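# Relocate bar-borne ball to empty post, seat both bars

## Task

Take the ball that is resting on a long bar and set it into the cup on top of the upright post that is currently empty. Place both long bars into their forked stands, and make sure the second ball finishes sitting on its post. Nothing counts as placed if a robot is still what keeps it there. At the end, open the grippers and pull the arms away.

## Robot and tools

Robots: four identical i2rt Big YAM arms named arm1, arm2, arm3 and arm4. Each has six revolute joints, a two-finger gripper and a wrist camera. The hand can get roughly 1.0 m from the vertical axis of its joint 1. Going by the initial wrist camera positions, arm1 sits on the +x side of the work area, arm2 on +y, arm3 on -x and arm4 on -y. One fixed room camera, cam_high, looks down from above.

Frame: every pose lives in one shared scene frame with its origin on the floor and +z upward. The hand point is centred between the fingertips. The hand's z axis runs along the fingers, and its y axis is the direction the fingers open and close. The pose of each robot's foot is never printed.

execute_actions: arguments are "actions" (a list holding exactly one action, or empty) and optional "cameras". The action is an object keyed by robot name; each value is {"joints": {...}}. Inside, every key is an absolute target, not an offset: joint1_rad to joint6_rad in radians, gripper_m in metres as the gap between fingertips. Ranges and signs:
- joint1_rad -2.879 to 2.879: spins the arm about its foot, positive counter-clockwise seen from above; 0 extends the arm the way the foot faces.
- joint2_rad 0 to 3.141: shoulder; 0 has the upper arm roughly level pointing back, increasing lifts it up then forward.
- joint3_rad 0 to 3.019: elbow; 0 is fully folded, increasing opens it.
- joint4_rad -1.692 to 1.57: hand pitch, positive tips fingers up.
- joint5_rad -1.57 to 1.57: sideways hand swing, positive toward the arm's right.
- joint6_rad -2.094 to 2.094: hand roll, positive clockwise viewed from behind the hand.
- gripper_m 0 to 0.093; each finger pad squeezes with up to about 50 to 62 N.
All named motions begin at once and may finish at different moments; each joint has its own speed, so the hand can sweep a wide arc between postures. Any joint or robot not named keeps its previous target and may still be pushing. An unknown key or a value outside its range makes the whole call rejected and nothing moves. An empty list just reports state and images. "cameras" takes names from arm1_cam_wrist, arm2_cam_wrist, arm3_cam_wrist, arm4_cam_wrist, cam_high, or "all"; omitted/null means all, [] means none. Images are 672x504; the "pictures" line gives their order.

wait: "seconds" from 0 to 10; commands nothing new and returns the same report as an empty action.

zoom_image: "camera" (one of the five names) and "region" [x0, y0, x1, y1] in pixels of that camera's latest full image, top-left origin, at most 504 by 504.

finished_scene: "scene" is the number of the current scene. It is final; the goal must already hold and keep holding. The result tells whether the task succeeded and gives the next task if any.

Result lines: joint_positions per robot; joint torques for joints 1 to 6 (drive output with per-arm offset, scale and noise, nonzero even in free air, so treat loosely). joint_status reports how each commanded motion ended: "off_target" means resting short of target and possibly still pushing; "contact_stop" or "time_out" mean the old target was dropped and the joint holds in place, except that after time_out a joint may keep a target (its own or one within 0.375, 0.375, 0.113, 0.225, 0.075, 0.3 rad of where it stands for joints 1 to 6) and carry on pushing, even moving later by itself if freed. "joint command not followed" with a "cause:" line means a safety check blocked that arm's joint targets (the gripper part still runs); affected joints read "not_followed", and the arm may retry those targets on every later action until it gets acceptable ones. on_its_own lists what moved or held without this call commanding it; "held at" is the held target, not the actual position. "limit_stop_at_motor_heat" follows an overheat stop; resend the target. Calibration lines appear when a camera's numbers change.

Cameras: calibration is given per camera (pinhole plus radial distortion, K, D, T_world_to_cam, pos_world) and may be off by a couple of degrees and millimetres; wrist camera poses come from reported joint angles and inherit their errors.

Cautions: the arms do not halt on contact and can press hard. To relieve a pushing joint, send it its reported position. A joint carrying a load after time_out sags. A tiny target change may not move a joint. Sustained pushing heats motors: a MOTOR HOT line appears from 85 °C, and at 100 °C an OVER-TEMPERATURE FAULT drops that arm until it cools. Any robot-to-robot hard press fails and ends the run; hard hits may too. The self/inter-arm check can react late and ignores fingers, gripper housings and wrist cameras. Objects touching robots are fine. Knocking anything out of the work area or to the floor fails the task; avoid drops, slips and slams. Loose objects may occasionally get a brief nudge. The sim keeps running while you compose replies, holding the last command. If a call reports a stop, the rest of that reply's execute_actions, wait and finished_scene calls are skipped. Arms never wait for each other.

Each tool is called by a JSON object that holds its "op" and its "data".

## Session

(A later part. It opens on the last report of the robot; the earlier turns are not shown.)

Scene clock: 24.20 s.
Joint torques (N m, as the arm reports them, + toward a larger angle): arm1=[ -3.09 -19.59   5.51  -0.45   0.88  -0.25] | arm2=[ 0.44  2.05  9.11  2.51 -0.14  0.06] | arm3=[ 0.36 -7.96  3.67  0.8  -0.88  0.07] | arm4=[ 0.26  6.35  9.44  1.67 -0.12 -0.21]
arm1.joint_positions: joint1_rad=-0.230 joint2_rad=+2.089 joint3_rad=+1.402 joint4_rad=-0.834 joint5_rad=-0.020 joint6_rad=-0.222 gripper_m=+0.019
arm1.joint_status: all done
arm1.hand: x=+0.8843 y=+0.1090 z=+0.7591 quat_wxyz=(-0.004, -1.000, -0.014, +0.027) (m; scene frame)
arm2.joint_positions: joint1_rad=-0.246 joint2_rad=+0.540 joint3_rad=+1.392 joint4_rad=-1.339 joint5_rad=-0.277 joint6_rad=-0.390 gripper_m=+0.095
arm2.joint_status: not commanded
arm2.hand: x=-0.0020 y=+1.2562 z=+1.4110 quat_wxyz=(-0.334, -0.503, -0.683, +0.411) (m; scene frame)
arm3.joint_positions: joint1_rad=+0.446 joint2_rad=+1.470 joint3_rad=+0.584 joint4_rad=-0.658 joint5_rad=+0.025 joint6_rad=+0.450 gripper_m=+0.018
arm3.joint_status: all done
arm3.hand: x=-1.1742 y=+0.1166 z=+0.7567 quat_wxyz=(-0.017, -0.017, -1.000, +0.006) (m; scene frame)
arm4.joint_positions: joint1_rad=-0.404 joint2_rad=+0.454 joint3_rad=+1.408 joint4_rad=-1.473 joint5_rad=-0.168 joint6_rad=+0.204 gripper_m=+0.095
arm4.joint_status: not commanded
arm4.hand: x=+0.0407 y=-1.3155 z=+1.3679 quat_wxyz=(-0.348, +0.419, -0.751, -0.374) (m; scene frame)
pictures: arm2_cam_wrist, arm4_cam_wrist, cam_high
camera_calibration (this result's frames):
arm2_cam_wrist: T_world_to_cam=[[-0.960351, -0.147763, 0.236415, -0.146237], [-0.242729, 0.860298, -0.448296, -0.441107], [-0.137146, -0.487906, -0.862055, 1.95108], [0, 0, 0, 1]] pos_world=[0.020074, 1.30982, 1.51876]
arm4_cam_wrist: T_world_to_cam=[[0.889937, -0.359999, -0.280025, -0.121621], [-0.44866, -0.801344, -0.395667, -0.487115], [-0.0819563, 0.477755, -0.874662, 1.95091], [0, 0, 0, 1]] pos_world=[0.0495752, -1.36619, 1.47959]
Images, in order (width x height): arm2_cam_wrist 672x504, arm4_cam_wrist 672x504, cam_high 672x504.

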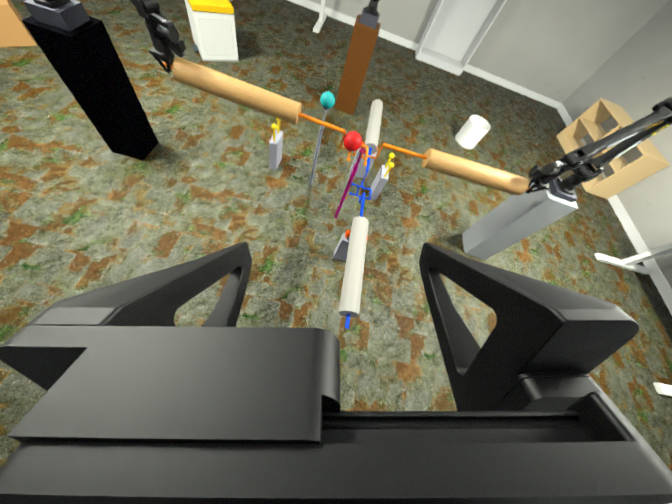

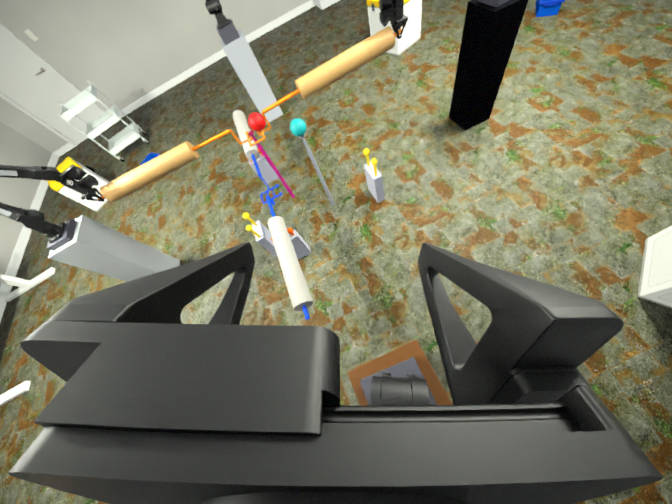

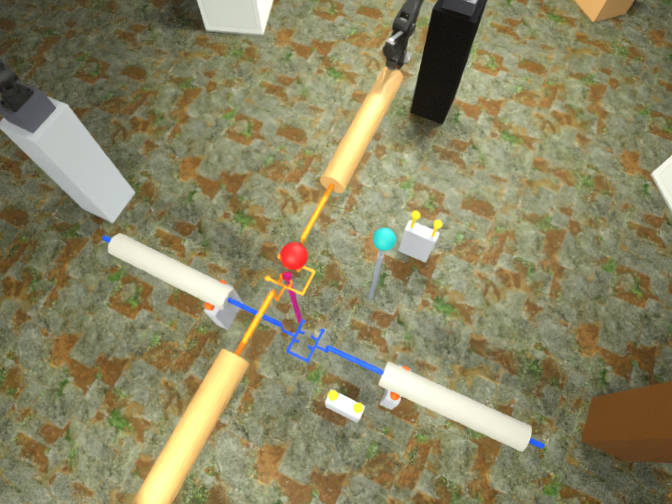

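{"op": "execute_actions", "data": {"actions": [{"arm1":{"joints":{"joint2_rad":2.02,"joint4_rad":-0.93}},"arm3":{"joints":{"joint2_rad":1.39,"joint3_rad":0.6,"joint4_rad":-0.76}}}], "cameras": ["cam_high","arm2_cam_wrist","arm4_cam_wrist"]}}

{"op": "zoom_image", "data": {"camera": "arm2_cam_wrist", "region": [310, 90, 430, 180]}}

{"op": "zoom_image", "data": {"camera": "arm4_cam_wrist", "region": [190, 80, 310, 170]}}

{"op": "zoom_image", "data": {"camera": "cam_high", "region": [240, 220, 340, 305]}}

Scene clock: 26.20 s.
Joint torques (N m, as the arm reports them, + toward a larger angle): arm1=[ -3.04 -22.1    5.71  -2.14   0.83  -0.26] | arm2=[ 0.26  2.75  9.33  2.37 -0.12  0.1 ] | arm3=[ -0.05 -10.05   5.1   -0.86  -0.91   0.12] | arm4=[ 0.29  6.31  9.44  1.66 -0.12 -0.21]
arm1.joint_positions: joint1_rad=-0.230 joint2_rad=+2.056 joint3_rad=+1.402 joint4_rad=-0.861 joint5_rad=-0.019 joint6_rad=-0.222 gripper_m=+0.019
arm1.joint_status: joint4_rad time_out (moved -0.026 of -0.096); the others done
arm1.on_its_own: joint4_rad reads -0.861 and still pushes toward -0.930 since a time_out
arm1.hand: x=+0.8847 y=+0.1091 z=+0.7771 quat_wxyz=(-0.003, -0.999, -0.014, +0.031) (m; scene frame)
arm2.joint_positions: joint1_rad=-0.246 joint2_rad=+0.540 joint3_rad=+1.392 joint4_rad=-1.339 joint5_rad=-0.277 joint6_rad=-0.390 gripper_m=+0.095
arm2.joint_status: not commanded
arm2.hand: x=-0.0020 y=+1.2562 z=+1.4110 quat_wxyz=(-0.334, -0.503, -0.683, +0.411) (m; scene frame)
arm3.joint_positions: joint1_rad=+0.445 joint2_rad=+1.421 joint3_rad=+0.593 joint4_rad=-0.714 joint5_rad=+0.025 joint6_rad=+0.449 gripper_m=+0.018
arm3.joint_status: all done
arm3.hand: x=-1.1755 y=+0.1154 z=+0.7721 quat_wxyz=(-0.018, -0.017, -1.000, +0.006) (m; scene frame)
arm4.joint_positions: joint1_rad=-0.404 joint2_rad=+0.454 joint3_rad=+1.408 joint4_rad=-1.473 joint5_rad=-0.168 joint6_rad=+0.204 gripper_m=+0.095
arm4.joint_status: not commanded
arm4.hand: x=+0.0407 y=-1.3155 z=+1.3679 quat_wxyz=(-0.348, +0.419, -0.751, -0.374) (m; scene frame)
pictures: arm2_cam_wrist, arm4_cam_wrist, cam_high
camera_calibration (this result's frames):
arm2_cam_wrist: T_world_to_cam=[[-0.960351, -0.147763, 0.236415, -0.146237], [-0.242729, 0.860298, -0.448296, -0.441107], [-0.137146, -0.487906, -0.862055, 1.95108], [0, 0, 0, 1]] pos_world=[0.020074, 1.30982, 1.51876]
arm4_cam_wrist: T_world_to_cam=[[0.889937, -0.359999, -0.280025, -0.121621], [-0.44866, -0.801344, -0.395667, -0.487115], [-0.0819563, 0.477755, -0.874662, 1.95091], [0, 0, 0, 1]] pos_world=[0.0495752, -1.36619, 1.47959]
Images, in order (width x height): arm2_cam_wrist 672x504, arm4_cam_wrist 672x504, cam_high 672x504.

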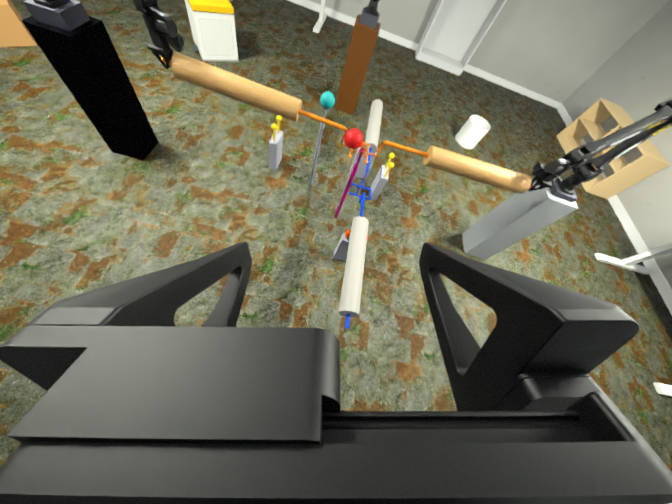

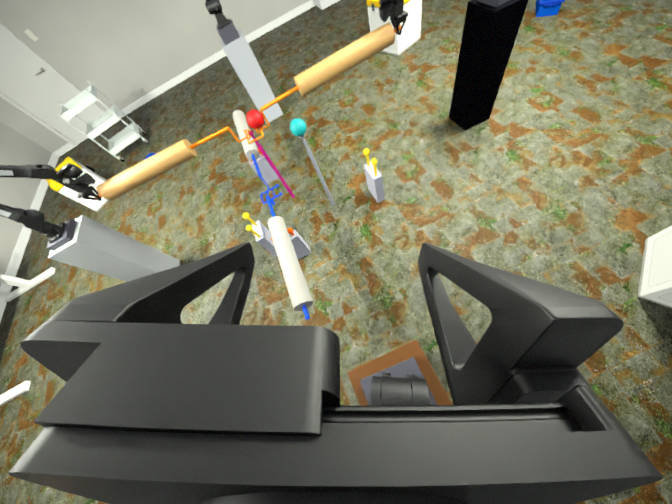

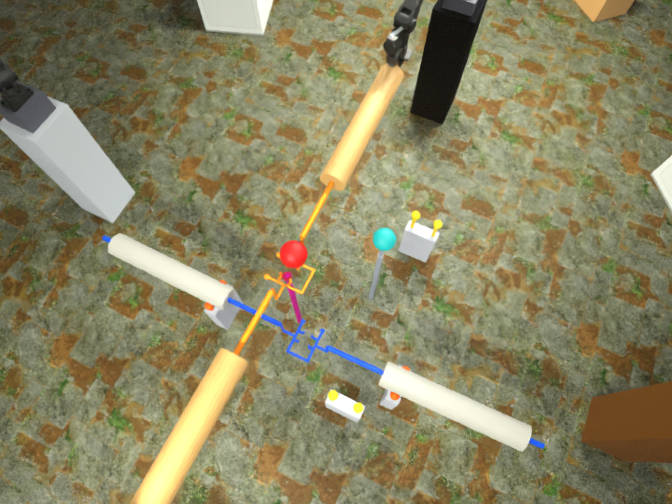

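Region (310, 90, 430, 180) of arm2_cam_wrist's 672x504 image, scaled by 4.200, with more detail than that image has; it fills the top 378 rows of this view, and the rest is white.

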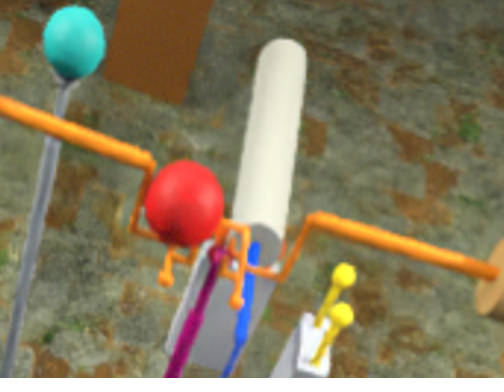

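Region (190, 80, 310, 170) of arm4_cam_wrist's 672x504 image, scaled by 4.200, with more detail than that image has; it fills the top 378 rows of this view, and the rest is white.

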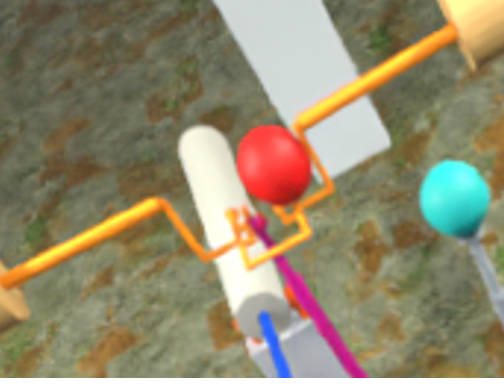

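Region (240, 220, 340, 305) of cam_high's 672x504 image, scaled by 5.040, with more detail than that image has; it fills the top 428 rows of this view, and the rest is white.

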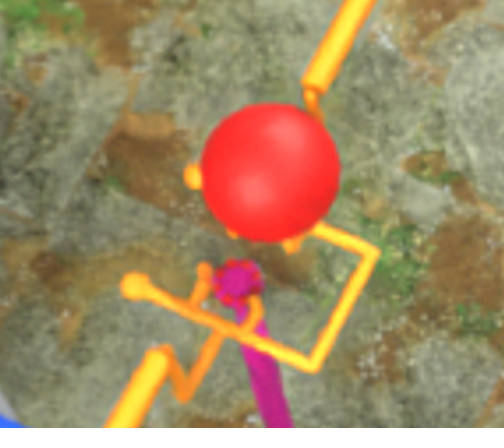

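{"op": "execute_actions", "data": {"actions": [{"arm1":{"joints":{"joint2_rad":1.97,"joint3_rad":1.5,"joint4_rad":-1.06}},"arm3":{"joints":{"joint2_rad":1.285,"joint3_rad":0.65,"joint4_rad":-0.89}}}], "cameras": ["cam_high","arm2_cam_wrist","arm4_cam_wrist"]}}

{"op": "zoom_image", "data": {"camera": "arm2_cam_wrist", "region": [310, 80, 430, 170]}}

{"op": "zoom_image", "data": {"camera": "cam_high", "region": [240, 210, 340, 295]}}

Scene clock: 27.40 s.
Joint torques (N m, as the arm reports them, + toward a larger angle): arm1=[ -3.11 -21.38   8.94  -1.38   0.33  -0.24] | arm2=[ 1.11  2.34  9.18  2.38 -0.11  0.13] | arm3=[ 0.04 -9.82  7.03 -0.2  -0.45  0.16] | arm4=[ 0.3   6.32  9.45  1.66 -0.12 -0.21]
arm1.joint_positions: joint1_rad=-0.232 joint2_rad=+1.996 joint3_rad=+1.481 joint4_rad=-1.012 joint5_rad=-0.006 joint6_rad=-0.225 gripper_m=+0.019
arm1.joint_status: all done
arm1.hand: x=+0.8783 y=+0.1139 z=+0.8346 quat_wxyz=(+0.002, -1.000, -0.014, +0.023) (m; scene frame)
arm2.joint_positions: joint1_rad=-0.246 joint2_rad=+0.540 joint3_rad=+1.392 joint4_rad=-1.339 joint5_rad=-0.277 joint6_rad=-0.390 gripper_m=+0.095
arm2.joint_status: not commanded
arm2.hand: x=-0.0020 y=+1.2562 z=+1.4110 quat_wxyz=(-0.334, -0.503, -0.683, +0.411) (m; scene frame)
arm3.joint_positions: joint1_rad=+0.444 joint2_rad=+1.309 joint3_rad=+0.624 joint4_rad=-0.857 joint5_rad=+0.013 joint6_rad=+0.447 gripper_m=+0.018
arm3.joint_status: all done
arm3.hand: x=-1.1811 y=+0.1150 z=+0.8108 quat_wxyz=(-0.016, -0.017, -1.000, +0.000) (m; scene frame)
arm4.joint_positions: joint1_rad=-0.404 joint2_rad=+0.454 joint3_rad=+1.408 joint4_rad=-1.473 joint5_rad=-0.168 joint6_rad=+0.204 gripper_m=+0.095
arm4.joint_status: not commanded
arm4.hand: x=+0.0407 y=-1.3155 z=+1.3679 quat_wxyz=(-0.348, +0.419, -0.751, -0.374) (m; scene frame)
pictures: arm2_cam_wrist, arm4_cam_wrist, cam_high
camera_calibration (this result's frames):
arm2_cam_wrist: T_world_to_cam=[[-0.960351, -0.147763, 0.236415, -0.146237], [-0.242729, 0.860298, -0.448296, -0.441107], [-0.137146, -0.487906, -0.862055, 1.95108], [0, 0, 0, 1]] pos_world=[0.020074, 1.30982, 1.51876]
arm4_cam_wrist: T_world_to_cam=[[0.889937, -0.359999, -0.280025, -0.121621], [-0.44866, -0.801344, -0.395667, -0.487115], [-0.0819563, 0.477755, -0.874662, 1.95091], [0, 0, 0, 1]] pos_world=[0.0495752, -1.36619, 1.47959]
Images, in order (width x height): arm2_cam_wrist 672x504, arm4_cam_wrist 672x504, cam_high 672x504.

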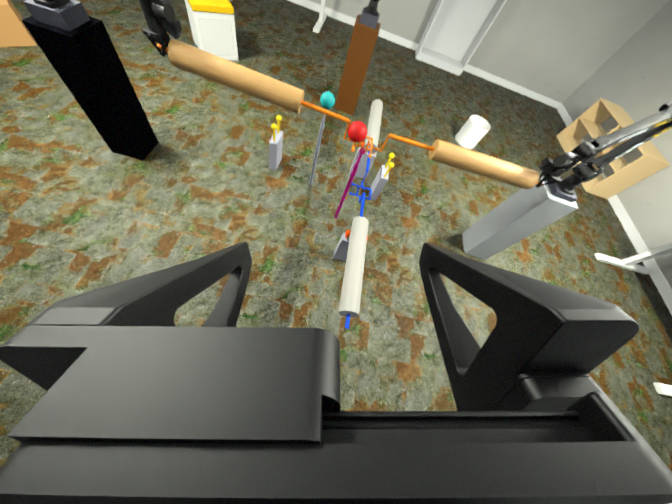

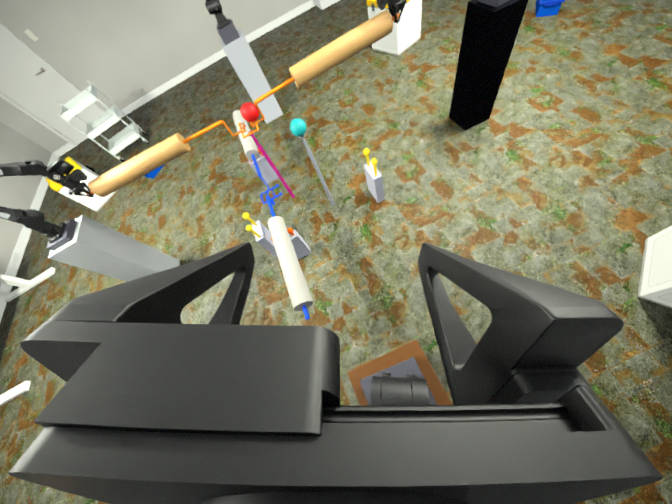

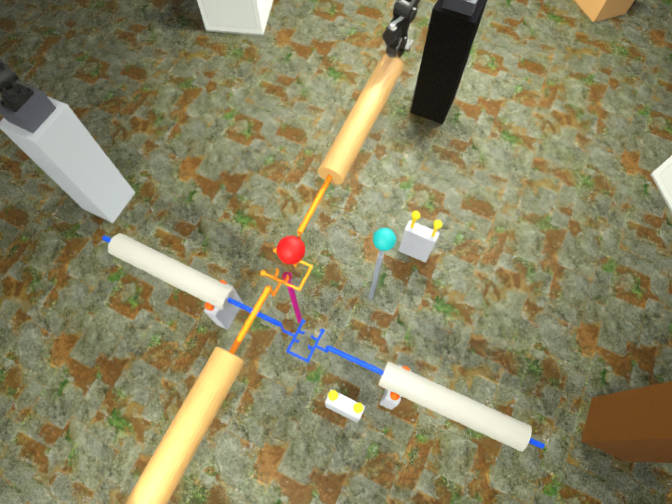

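Region (310, 80, 430, 170) of arm2_cam_wrist's 672x504 image, scaled by 4.200, with more detail than that image has; it fills the top 378 rows of this view, and the rest is white.

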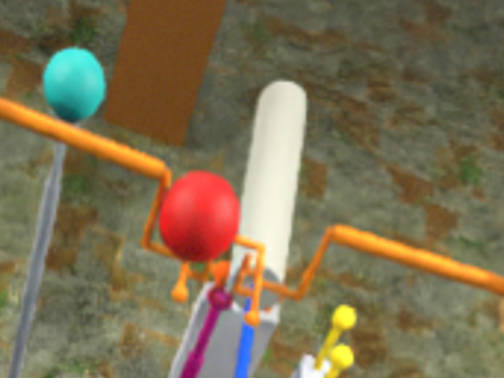

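Region (240, 210, 340, 295) of cam_high's 672x504 image, scaled by 5.040, with more detail than that image has; it fills the top 428 rows of this view, and the rest is white.

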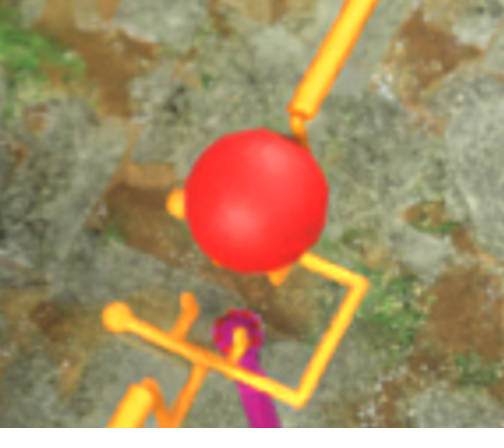

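{"op": "execute_actions", "data": {"actions": [{"arm1":{"joints":{"joint2_rad":1.83,"joint3_rad":1.62,"joint4_rad":-1.33}}}], "cameras": ["cam_high","arm2_cam_wrist"]}}

{"op": "zoom_image", "data": {"camera": "arm2_cam_wrist", "region": [310, 80, 430, 170]}}

Scene clock: 28.93 s.
Joint torques (N m, as the arm reports them, + toward a larger angle): arm1=[ -3.03 -21.02  10.37  -1.41   0.28  -0.24] | arm2=[ 0.93  2.44  9.22  2.25 -0.06  0.13] | arm3=[-0.27 -9.03  5.23 -0.77 -0.7   0.13] | arm4=[ 0.3   6.33  9.44  1.66 -0.12 -0.21]
arm1.joint_positions: joint1_rad=-0.232 joint2_rad=+1.865 joint3_rad=+1.591 joint4_rad=-1.281 joint5_rad=-0.005 joint6_rad=-0.224 gripper_m=+0.019
arm1.joint_status: all done
arm1.hand: x=+0.8930 y=+0.1112 z=+0.9452 quat_wxyz=(+0.000, -1.000, -0.013, +0.009) (m; scene frame)
arm2.joint_positions: joint1_rad=-0.246 joint2_rad=+0.540 joint3_rad=+1.392 joint4_rad=-1.339 joint5_rad=-0.277 joint6_rad=-0.390 gripper_m=+0.095
arm2.joint_status: not commanded
arm2.hand: x=-0.0020 y=+1.2562 z=+1.4110 quat_wxyz=(-0.334, -0.503, -0.683, +0.411) (m; scene frame)
arm3.joint_positions: joint1_rad=+0.444 joint2_rad=+1.309 joint3_rad=+0.653 joint4_rad=-0.845 joint5_rad=+0.020 joint6_rad=+0.446 gripper_m=+0.018
arm3.joint_status: not commanded
arm3.hand: x=-1.1655 y=+0.1206 z=+0.8198 quat_wxyz=(-0.035, -0.017, -0.999, -0.005) (m; scene frame)
arm4.joint_positions: joint1_rad=-0.404 joint2_rad=+0.454 joint3_rad=+1.408 joint4_rad=-1.473 joint5_rad=-0.168 joint6_rad=+0.204 gripper_m=+0.095
arm4.joint_status: not commanded
arm4.hand: x=+0.0407 y=-1.3155 z=+1.3679 quat_wxyz=(-0.348, +0.419, -0.751, -0.374) (m; scene frame)
pictures: arm2_cam_wrist, cam_high
camera_calibration (this result's frames):
arm2_cam_wrist: T_world_to_cam=[[-0.960351, -0.147763, 0.236415, -0.146237], [-0.242729, 0.860298, -0.448296, -0.441107], [-0.137146, -0.487906, -0.862055, 1.95108], [0, 0, 0, 1]] pos_world=[0.020074, 1.30982, 1.51876]
Images, in order (width x height): arm2_cam_wrist 672x504, cam_high 672x504.

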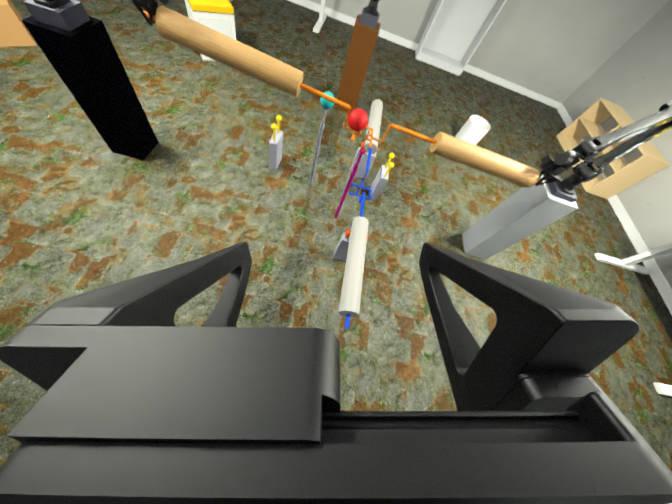

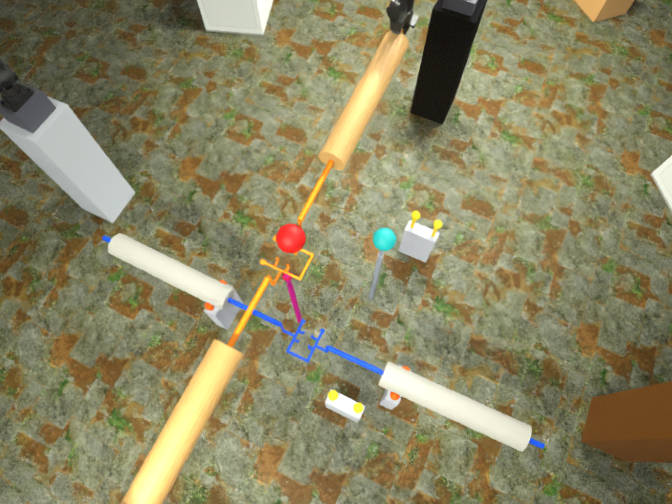

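Region (310, 80, 430, 170) of arm2_cam_wrist's 672x504 image, scaled by 4.200, with more detail than that image has; it fills the top 378 rows of this view, and the rest is white.

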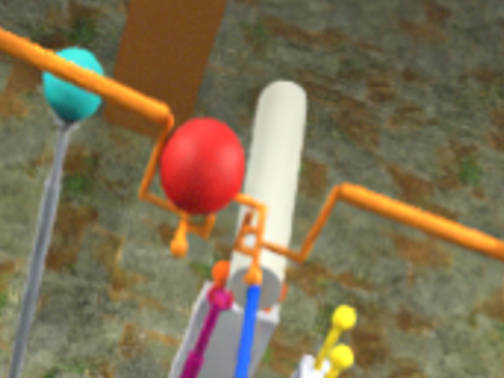

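{"op": "execute_actions", "data": {"actions": [{"arm1":{"joints":{"joint2_rad":1.78,"joint3_rad":1.82,"joint4_rad":-1.58}},"arm3":{"joints":{"joint2_rad":1.47,"joint3_rad":0.66,"joint4_rad":-0.72}}}], "cameras": ["cam_high","arm2_cam_wrist"]}}

{"op": "zoom_image", "data": {"camera": "arm2_cam_wrist", "region": [310, 70, 430, 160]}}

Scene clock: 30.30 s.
Joint torques (N m, as the arm reports them, + toward a larger angle): arm1=[ -2.89 -22.85  12.83  -1.23   0.18  -0.26] | arm2=[ 0.84  2.67  9.26  2.39 -0.08  0.08] | arm3=[-0.05 -8.42  5.12 -0.55 -0.78  0.11] | arm4=[ 0.27  6.31  9.44  1.66 -0.12 -0.21]
arm1.joint_positions: joint1_rad=-0.237 joint2_rad=+1.837 joint3_rad=+1.758 joint4_rad=-1.541 joint5_rad=-0.003 joint6_rad=-0.222 gripper_m=+0.019
arm1.joint_status: all done
arm1.hand: x=+0.9062 y=+0.1115 z=+1.0231 quat_wxyz=(-0.006, -1.000, -0.010, -0.023) (m; scene frame)
arm2.joint_positions: joint1_rad=-0.246 joint2_rad=+0.540 joint3_rad=+1.392 joint4_rad=-1.339 joint5_rad=-0.277 joint6_rad=-0.390 gripper_m=+0.095
arm2.joint_status: not commanded
arm2.hand: x=-0.0020 y=+1.2562 z=+1.4110 quat_wxyz=(-0.334, -0.503, -0.683, +0.411) (m; scene frame)
arm3.joint_positions: joint1_rad=+0.444 joint2_rad=+1.470 joint3_rad=+0.656 joint4_rad=-0.680 joint5_rad=+0.023 joint6_rad=+0.447 gripper_m=+0.018
arm3.joint_status: all done
arm3.hand: x=-1.1438 y=+0.1296 z=+0.7756 quat_wxyz=(-0.040, -0.017, -0.999, -0.005) (m; scene frame)
arm4.joint_positions: joint1_rad=-0.404 joint2_rad=+0.454 joint3_rad=+1.408 joint4_rad=-1.473 joint5_rad=-0.168 joint6_rad=+0.204 gripper_m=+0.095
arm4.joint_status: not commanded
arm4.hand: x=+0.0407 y=-1.3155 z=+1.3679 quat_wxyz=(-0.348, +0.419, -0.751, -0.374) (m; scene frame)
pictures: arm2_cam_wrist, cam_high
camera_calibration (this result's frames):
arm2_cam_wrist: T_world_to_cam=[[-0.960351, -0.147763, 0.236415, -0.146237], [-0.242729, 0.860298, -0.448296, -0.441107], [-0.137146, -0.487906, -0.862055, 1.95108], [0, 0, 0, 1]] pos_world=[0.020074, 1.30982, 1.51876]
Images, in order (width x height): arm2_cam_wrist 672x504, cam_high 672x504.

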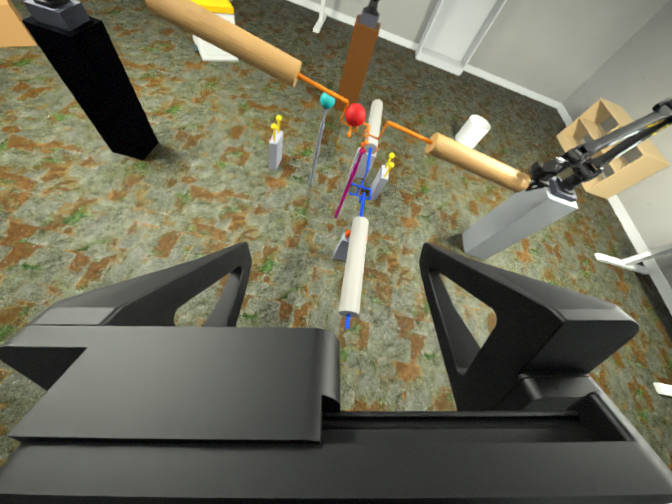

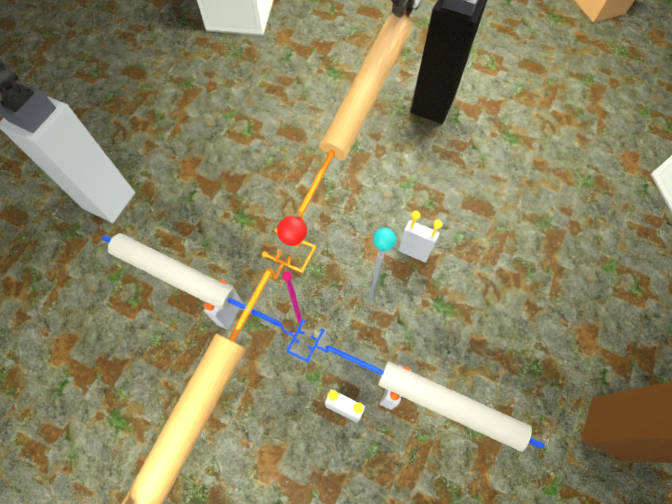

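Region (310, 70, 430, 160) of arm2_cam_wrist's 672x504 image, scaled by 4.200, with more detail than that image has; it fills the top 378 rows of this view, and the rest is white.

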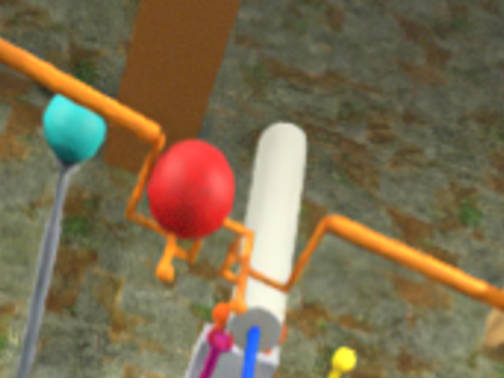

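{"op": "execute_actions", "data": {"actions": [{"arm1":{"joints":{"joint1_rad":-0.29,"joint2_rad":1.5,"joint3_rad":1.45,"joint4_rad":-1.5,"joint6_rad":-0.28}},"arm3":{"joints":{"joint1_rad":0.325,"joint2_rad":1.68,"joint3_rad":0.93,"joint4_rad":-0.8,"joint6_rad":0.325}}}], "cameras": ["cam_high","arm2_cam_wrist"]}}

{"op": "zoom_image", "data": {"camera": "arm2_cam_wrist", "region": [260, 50, 420, 170]}}

Scene clock: 31.93 s.
Joint torques (N m, as the arm reports them, + toward a larger angle): arm1=[ -2.46 -17.02   9.91  -0.15   0.21  -0.03] | arm2=[ 0.17  2.12  8.97  2.53 -0.11  0.15] | arm3=[  0.17 -12.6    4.48  -0.93  -0.27   0.06] | arm4=[ 0.28  6.32  9.45  1.67 -0.12 -0.21]
arm1.joint_positions: joint1_rad=-0.284 joint2_rad=+1.543 joint3_rad=+1.431 joint4_rad=-1.485 joint5_rad=-0.003 joint6_rad=-0.270 gripper_m=+0.019
arm1.joint_status: all done
arm1.hand: x=+1.0121 y=+0.1113 z=+1.0436 quat_wxyz=(-0.004, -1.000, -0.011, -0.011) (m; scene frame)
arm2.joint_positions: joint1_rad=-0.246 joint2_rad=+0.540 joint3_rad=+1.392 joint4_rad=-1.339 joint5_rad=-0.277 joint6_rad=-0.390 gripper_m=+0.095
arm2.joint_status: not commanded
arm2.hand: x=-0.0020 y=+1.2562 z=+1.4110 quat_wxyz=(-0.334, -0.503, -0.683, +0.411) (m; scene frame)
arm3.joint_positions: joint1_rad=+0.318 joint2_rad=+1.678 joint3_rad=+0.938 joint4_rad=-0.748 joint5_rad=+0.008 joint6_rad=+0.321 gripper_m=+0.018
arm3.joint_status: all done
arm3.hand: x=-1.0350 y=+0.1209 z=+0.7812 quat_wxyz=(-0.041, -0.017, -0.999, -0.008) (m; scene frame)
arm4.joint_positions: joint1_rad=-0.404 joint2_rad=+0.454 joint3_rad=+1.408 joint4_rad=-1.473 joint5_rad=-0.168 joint6_rad=+0.204 gripper_m=+0.095
arm4.joint_status: not commanded
arm4.hand: x=+0.0407 y=-1.3155 z=+1.3679 quat_wxyz=(-0.348, +0.419, -0.751, -0.374) (m; scene frame)
pictures: arm2_cam_wrist, cam_high
camera_calibration (this result's frames):
arm2_cam_wrist: T_world_to_cam=[[-0.960351, -0.147763, 0.236415, -0.146237], [-0.242729, 0.860298, -0.448296, -0.441107], [-0.137146, -0.487906, -0.862055, 1.95108], [0, 0, 0, 1]] pos_world=[0.020074, 1.30982, 1.51876]
Images, in order (width x height): arm2_cam_wrist 672x504, cam_high 672x504.

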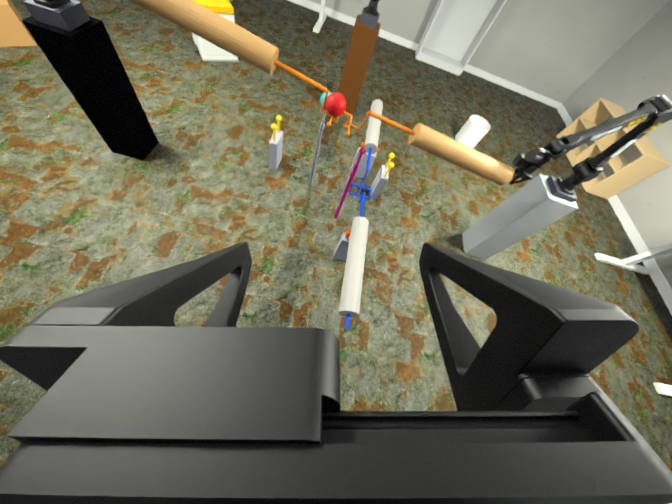

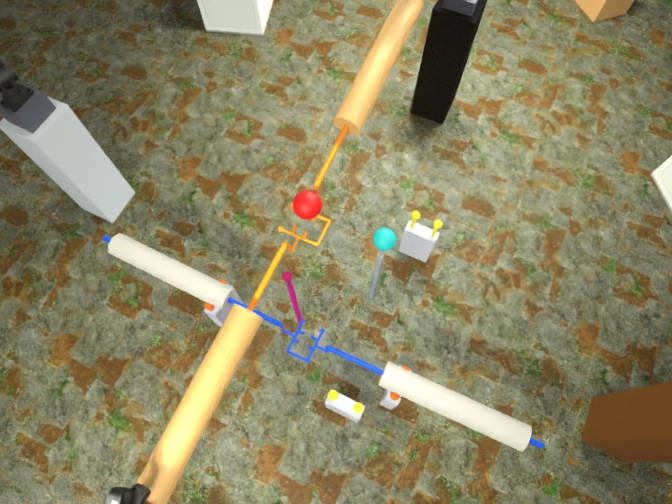

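Region (260, 50, 420, 170) of arm2_cam_wrist's 672x504 image, scaled by 3.150, with more detail than that image has; it fills the top 378 rows of this view, and the rest is white.

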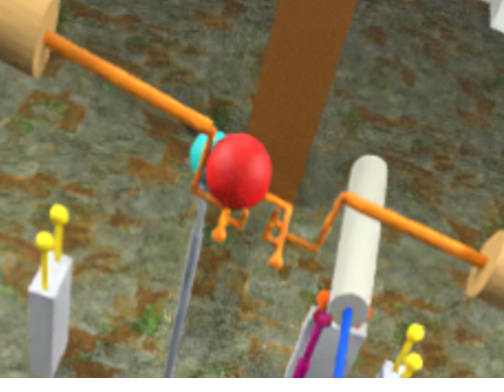

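{"op": "execute_actions", "data": {"actions": [{"arm1":{"joints":{"joint1_rad":0.01,"joint2_rad":1.5,"joint3_rad":1.52,"joint4_rad":-1.57,"joint6_rad":0.0}},"arm3":{"joints":{"joint1_rad":-0.03,"joint2_rad":1.83,"joint3_rad":0.765,"joint4_rad":-0.33,"joint6_rad":-0.02}}}], "cameras": ["cam_high","arm2_cam_wrist","arm3_cam_wrist"]}}

{"op": "zoom_image", "data": {"camera": "arm2_cam_wrist", "region": [260, 50, 420, 170]}}

Scene clock: 34.00 s.
Joint torques (N m, as the arm reports them, + toward a larger angle): arm1=[ -2.3  -17.51  13.29  -0.86   0.52  -0.1 ] | arm2=[ 1.88  2.89  9.21  2.41 -0.09  0.09] | arm3=[ -0.01 -11.99   2.49   1.32   0.21   0.12] | arm4=[ 0.27  6.31  9.43  1.67 -0.12 -0.2 ]
arm1.joint_positions: joint1_rad=+0.012 joint2_rad=+1.546 joint3_rad=+1.452 joint4_rad=-1.539 joint5_rad=-0.010 joint6_rad=+0.016 gripper_m=+0.019
arm1.joint_status: all done
arm1.hand: x=+1.0059 y=-0.0224 z=+1.0503 quat_wxyz=(-0.004, -0.999, -0.015, -0.030) (m; scene frame)
arm2.joint_positions: joint1_rad=-0.246 joint2_rad=+0.540 joint3_rad=+1.392 joint4_rad=-1.339 joint5_rad=-0.277 joint6_rad=-0.390 gripper_m=+0.095
arm2.joint_status: not commanded
arm2.hand: x=-0.0020 y=+1.2562 z=+1.4110 quat_wxyz=(-0.334, -0.503, -0.683, +0.411) (m; scene frame)
arm3.joint_positions: joint1_rad=-0.033 joint2_rad=+1.828 joint3_rad=+0.780 joint4_rad=-0.336 joint5_rad=-0.006 joint6_rad=-0.034 gripper_m=+0.018
arm3.joint_status: all done
arm3.hand: x=-1.0306 y=-0.0261 z=+0.6911 quat_wxyz=(-0.093, -0.014, -0.996, +0.002) (m; scene frame)
arm4.joint_positions: joint1_rad=-0.404 joint2_rad=+0.454 joint3_rad=+1.408 joint4_rad=-1.473 joint5_rad=-0.168 joint6_rad=+0.204 gripper_m=+0.095
arm4.joint_status: not commanded
arm4.hand: x=+0.0407 y=-1.3155 z=+1.3679 quat_wxyz=(-0.348, +0.419, -0.751, -0.374) (m; scene frame)
pictures: arm2_cam_wrist, arm3_cam_wrist, cam_high
camera_calibration (this result's frames):
arm2_cam_wrist: T_world_to_cam=[[-0.960351, -0.147763, 0.236415, -0.146237], [-0.242729, 0.860298, -0.448296, -0.441107], [-0.137146, -0.487906, -0.862055, 1.95108], [0, 0, 0, 1]] pos_world=[0.020074, 1.30982, 1.51876]
arm3_cam_wrist: T_world_to_cam=[[-0.0147669, -0.999842, 0.00987555, -0.0509403], [-0.906939, 0.0175521, 0.420896, -1.21981], [-0.421003, -0.00274119, -0.907055, 0.319951], [0, 0, 0, 1]] pos_world=[-0.972342, -0.0286451, 0.804128]
Images, in order (width x height): arm2_cam_wrist 672x504, arm3_cam_wrist 672x504, cam_high 672x504.

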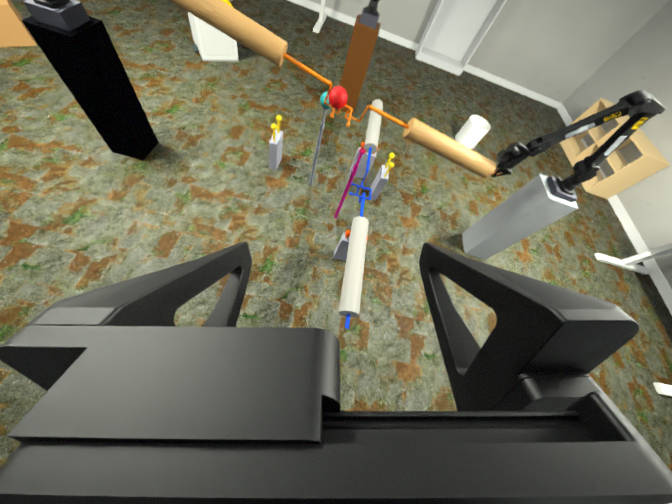

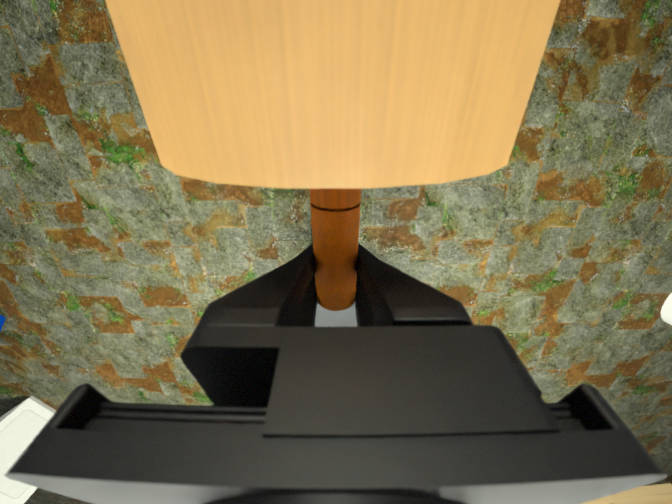

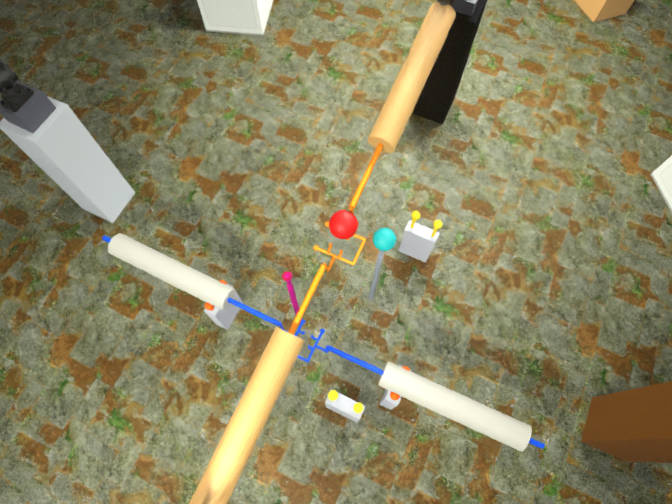

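Region (260, 50, 420, 170) of arm2_cam_wrist's 672x504 image, scaled by 3.150, with more detail than that image has; it fills the top 378 rows of this view, and the rest is white.

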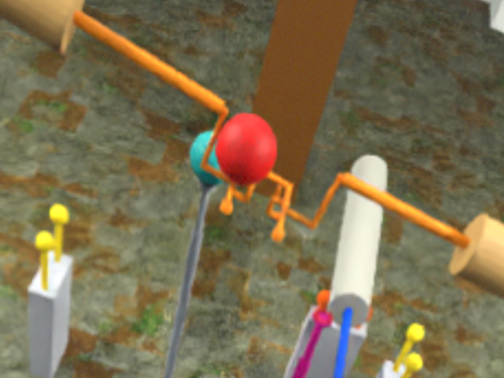

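{"op": "execute_actions", "data": {"actions": [{"arm3":{"joints":{"joint2_rad":2.25,"joint3_rad":0.905,"joint4_rad":0.0}}}], "cameras": ["cam_high","arm2_cam_wrist"]}}

{"op": "zoom_image", "data": {"camera": "arm2_cam_wrist", "region": [260, 50, 420, 170]}}

Scene clock: 35.13 s.
Joint torques (N m, as the arm reports them, + toward a larger angle): arm1=[ -2.26 -17.42  13.24   0.25   0.51  -0.09] | arm2=[ 0.86  2.02  9.09  2.43 -0.06  0.1 ] | arm3=[  0.45 -15.95   1.47   1.1    0.23   0.16] | arm4=[ 0.28  6.34  9.45  1.67 -0.12 -0.21]
arm1.joint_positions: joint1_rad=+0.012 joint2_rad=+1.545 joint3_rad=+1.452 joint4_rad=-1.569 joint5_rad=-0.010 joint6_rad=+0.015 gripper_m=+0.019
arm1.joint_status: not commanded
arm1.hand: x=+1.0134 y=-0.0220 z=+1.0510 quat_wxyz=(-0.003, -0.999, -0.015, -0.045) (m; scene frame)
arm2.joint_positions: joint1_rad=-0.246 joint2_rad=+0.540 joint3_rad=+1.392 joint4_rad=-1.339 joint5_rad=-0.277 joint6_rad=-0.390 gripper_m=+0.095
arm2.joint_status: not commanded
arm2.hand: x=-0.0020 y=+1.2562 z=+1.4110 quat_wxyz=(-0.334, -0.503, -0.683, +0.411) (m; scene frame)
arm3.joint_positions: joint1_rad=-0.033 joint2_rad=+2.247 joint3_rad=+0.910 joint4_rad=+0.000 joint5_rad=-0.006 joint6_rad=-0.034 gripper_m=+0.018
arm3.joint_status: all done
arm3.hand: x=-0.9941 y=-0.0286 z=+0.5564 quat_wxyz=(-0.116, -0.014, -0.993, +0.003) (m; scene frame)
arm4.joint_positions: joint1_rad=-0.404 joint2_rad=+0.454 joint3_rad=+1.408 joint4_rad=-1.473 joint5_rad=-0.168 joint6_rad=+0.204 gripper_m=+0.095
arm4.joint_status: not commanded
arm4.hand: x=+0.0407 y=-1.3155 z=+1.3679 quat_wxyz=(-0.348, +0.419, -0.751, -0.374) (m; scene frame)
pictures: arm2_cam_wrist, cam_high
camera_calibration (this result's frames):
arm2_cam_wrist: T_world_to_cam=[[-0.960351, -0.147763, 0.236415, -0.146237], [-0.242729, 0.860298, -0.448296, -0.441107], [-0.137146, -0.487906, -0.862055, 1.95108], [0, 0, 0, 1]] pos_world=[0.020074, 1.30982, 1.51876]
Images, in order (width x height): arm2_cam_wrist 672x504, cam_high 672x504.

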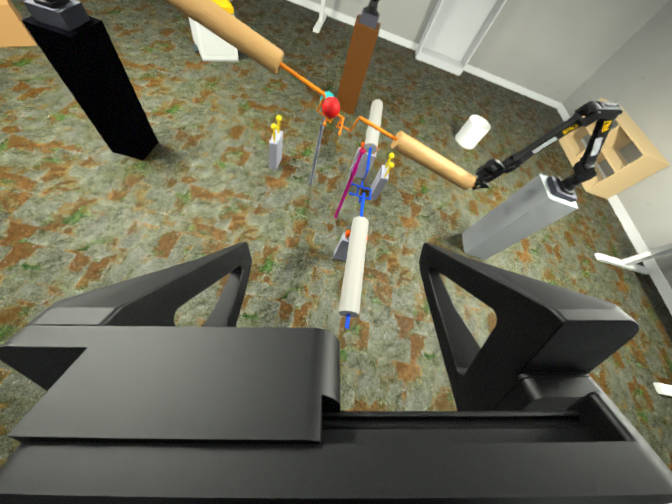

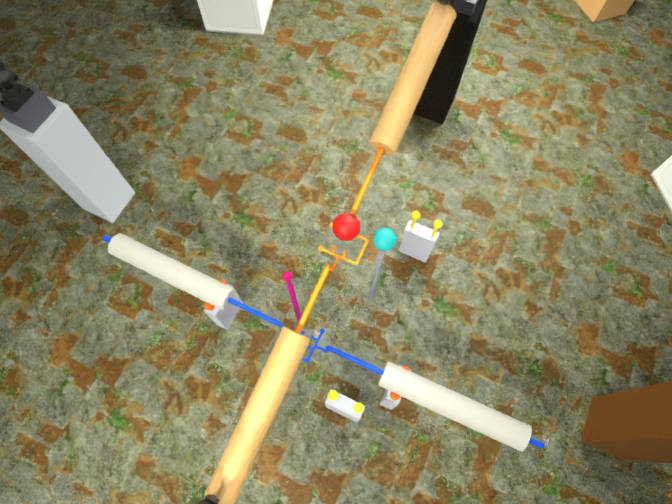

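Region (260, 50, 420, 170) of arm2_cam_wrist's 672x504 image, scaled by 3.150, with more detail than that image has; it fills the top 378 rows of this view, and the rest is white.

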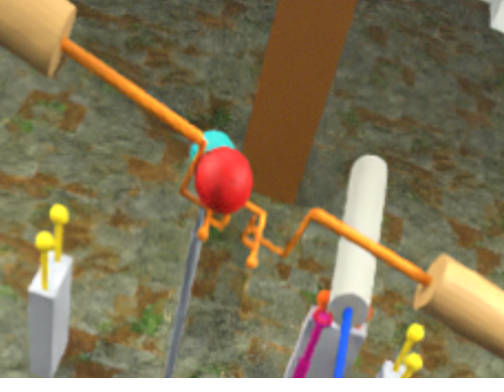

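{"op": "zoom_image", "data": {"camera": "cam_high", "region": [300, 195, 400, 280]}}

{"op": "zoom_image", "data": {"camera": "arm2_cam_wrist", "region": [300, 80, 370, 140]}}

Region (300, 195, 400, 280) of cam_high's 672x504 image, scaled by 5.040, with more detail than that image has; it fills the top 428 rows of this view, and the rest is white.

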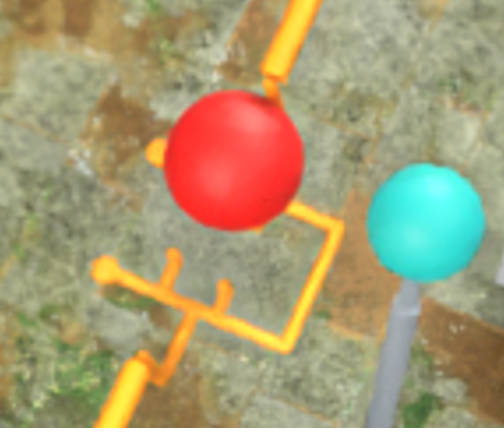

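Region (300, 80, 370, 140) of arm2_cam_wrist's 672x504 image, scaled by 7.200, with more detail than that image has; it fills the top 432 rows of this view, and the rest is white.

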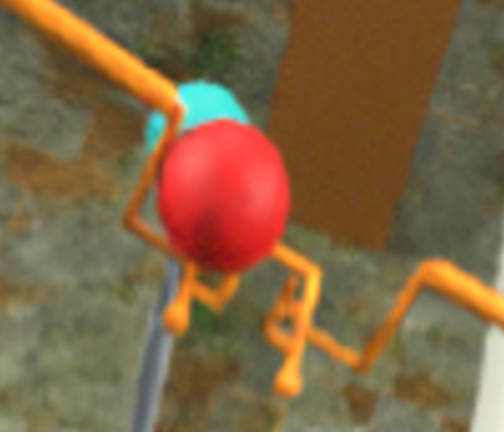

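{"op": "execute_actions", "data": {"actions": [{"arm1":{"joints":{"joint2_rad":1.56,"joint3_rad":1.12,"joint4_rad":-1.12}},"arm3":{"joints":{"joint2_rad":1.44,"joint3_rad":0.92,"joint4_rad":-1.02}}}], "cameras": ["cam_high"]}}

{"op": "execute_actions", "data": {"actions": [{"arm1":{"joints":{"joint1_rad":-0.18,"joint2_rad":2.13,"joint3_rad":1.95,"joint4_rad":-1.38,"joint6_rad":-0.175}},"arm3":{"joints":{"joint1_rad":0.535,"joint2_rad":1.0,"joint3_rad":0.42,"joint4_rad":-1.0,"joint6_rad":0.535}}}], "cameras": ["cam_high","arm2_cam_wrist"]}}

{"op": "zoom_image", "data": {"camera": "cam_high", "region": [220, 220, 330, 310]}}

Scene clock: 39.63 s.
Joint torques (N m, as the arm reports them, + toward a larger angle): arm1=[ -2.32 -14.52   8.41  -1.23   0.28  -0.09] | arm2=[ 1.31  2.65  9.26  2.37 -0.12  0.07] | arm3=[ -0.72 -13.94   5.8   -1.57   0.09   0.13] | arm4=[ 0.28  6.35  9.45  1.67 -0.12 -0.21]
arm1.joint_positions: joint1_rad=+0.012 joint2_rad=+1.577 joint3_rad=+1.111 joint4_rad=-1.075 joint5_rad=-0.005 joint6_rad=+0.015 gripper_m=+0.019
arm1.joint_status: all done
arm1.hand: x=+1.0102 y=-0.0210 z=+0.9121 quat_wxyz=(-0.002, -1.000, -0.016, +0.016) (m; scene frame)
arm2.joint_positions: joint1_rad=-0.246 joint2_rad=+0.540 joint3_rad=+1.392 joint4_rad=-1.339 joint5_rad=-0.277 joint6_rad=-0.390 gripper_m=+0.095
arm2.joint_status: not commanded
arm2.hand: x=-0.0020 y=+1.2562 z=+1.4110 quat_wxyz=(-0.334, -0.503, -0.683, +0.411) (m; scene frame)
arm3.joint_positions: joint1_rad=-0.033 joint2_rad=+1.476 joint3_rad=+0.919 joint4_rad=-0.946 joint5_rad=-0.003 joint6_rad=-0.034 gripper_m=+0.018
arm3.joint_status: joint4_rad time_out (moved -0.946 of -1.020); the others done
arm3.on_its_own: joint4_rad reads -0.946 and still pushes toward -1.020 since a time_out
arm3.hand: x=-1.0562 y=-0.0251 z=+0.8509 quat_wxyz=(-0.034, -0.015, -0.999, +0.001) (m; scene frame)
arm4.joint_positions: joint1_rad=-0.404 joint2_rad=+0.454 joint3_rad=+1.408 joint4_rad=-1.473 joint5_rad=-0.168 joint6_rad=+0.204 gripper_m=+0.095
arm4.joint_status: not commanded
arm4.hand: x=+0.0407 y=-1.3155 z=+1.3679 quat_wxyz=(-0.348, +0.419, -0.751, -0.374) (m; scene frame)
pictures: cam_high
Images, in order (width x height): cam_high 672x504.

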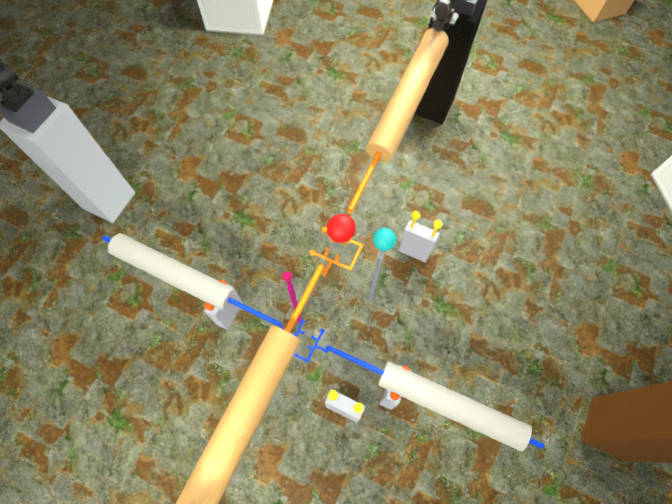

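not run: a stop came earlier in this reply.

Region (220, 220, 330, 310) of cam_high's 672x504 image, scaled by 4.582, with more detail than that image has; it fills the top 412 rows of this view, and the rest is white.

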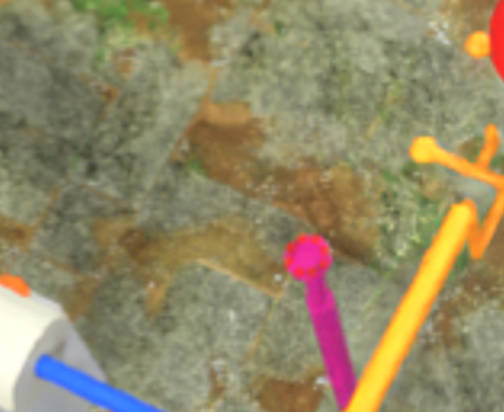

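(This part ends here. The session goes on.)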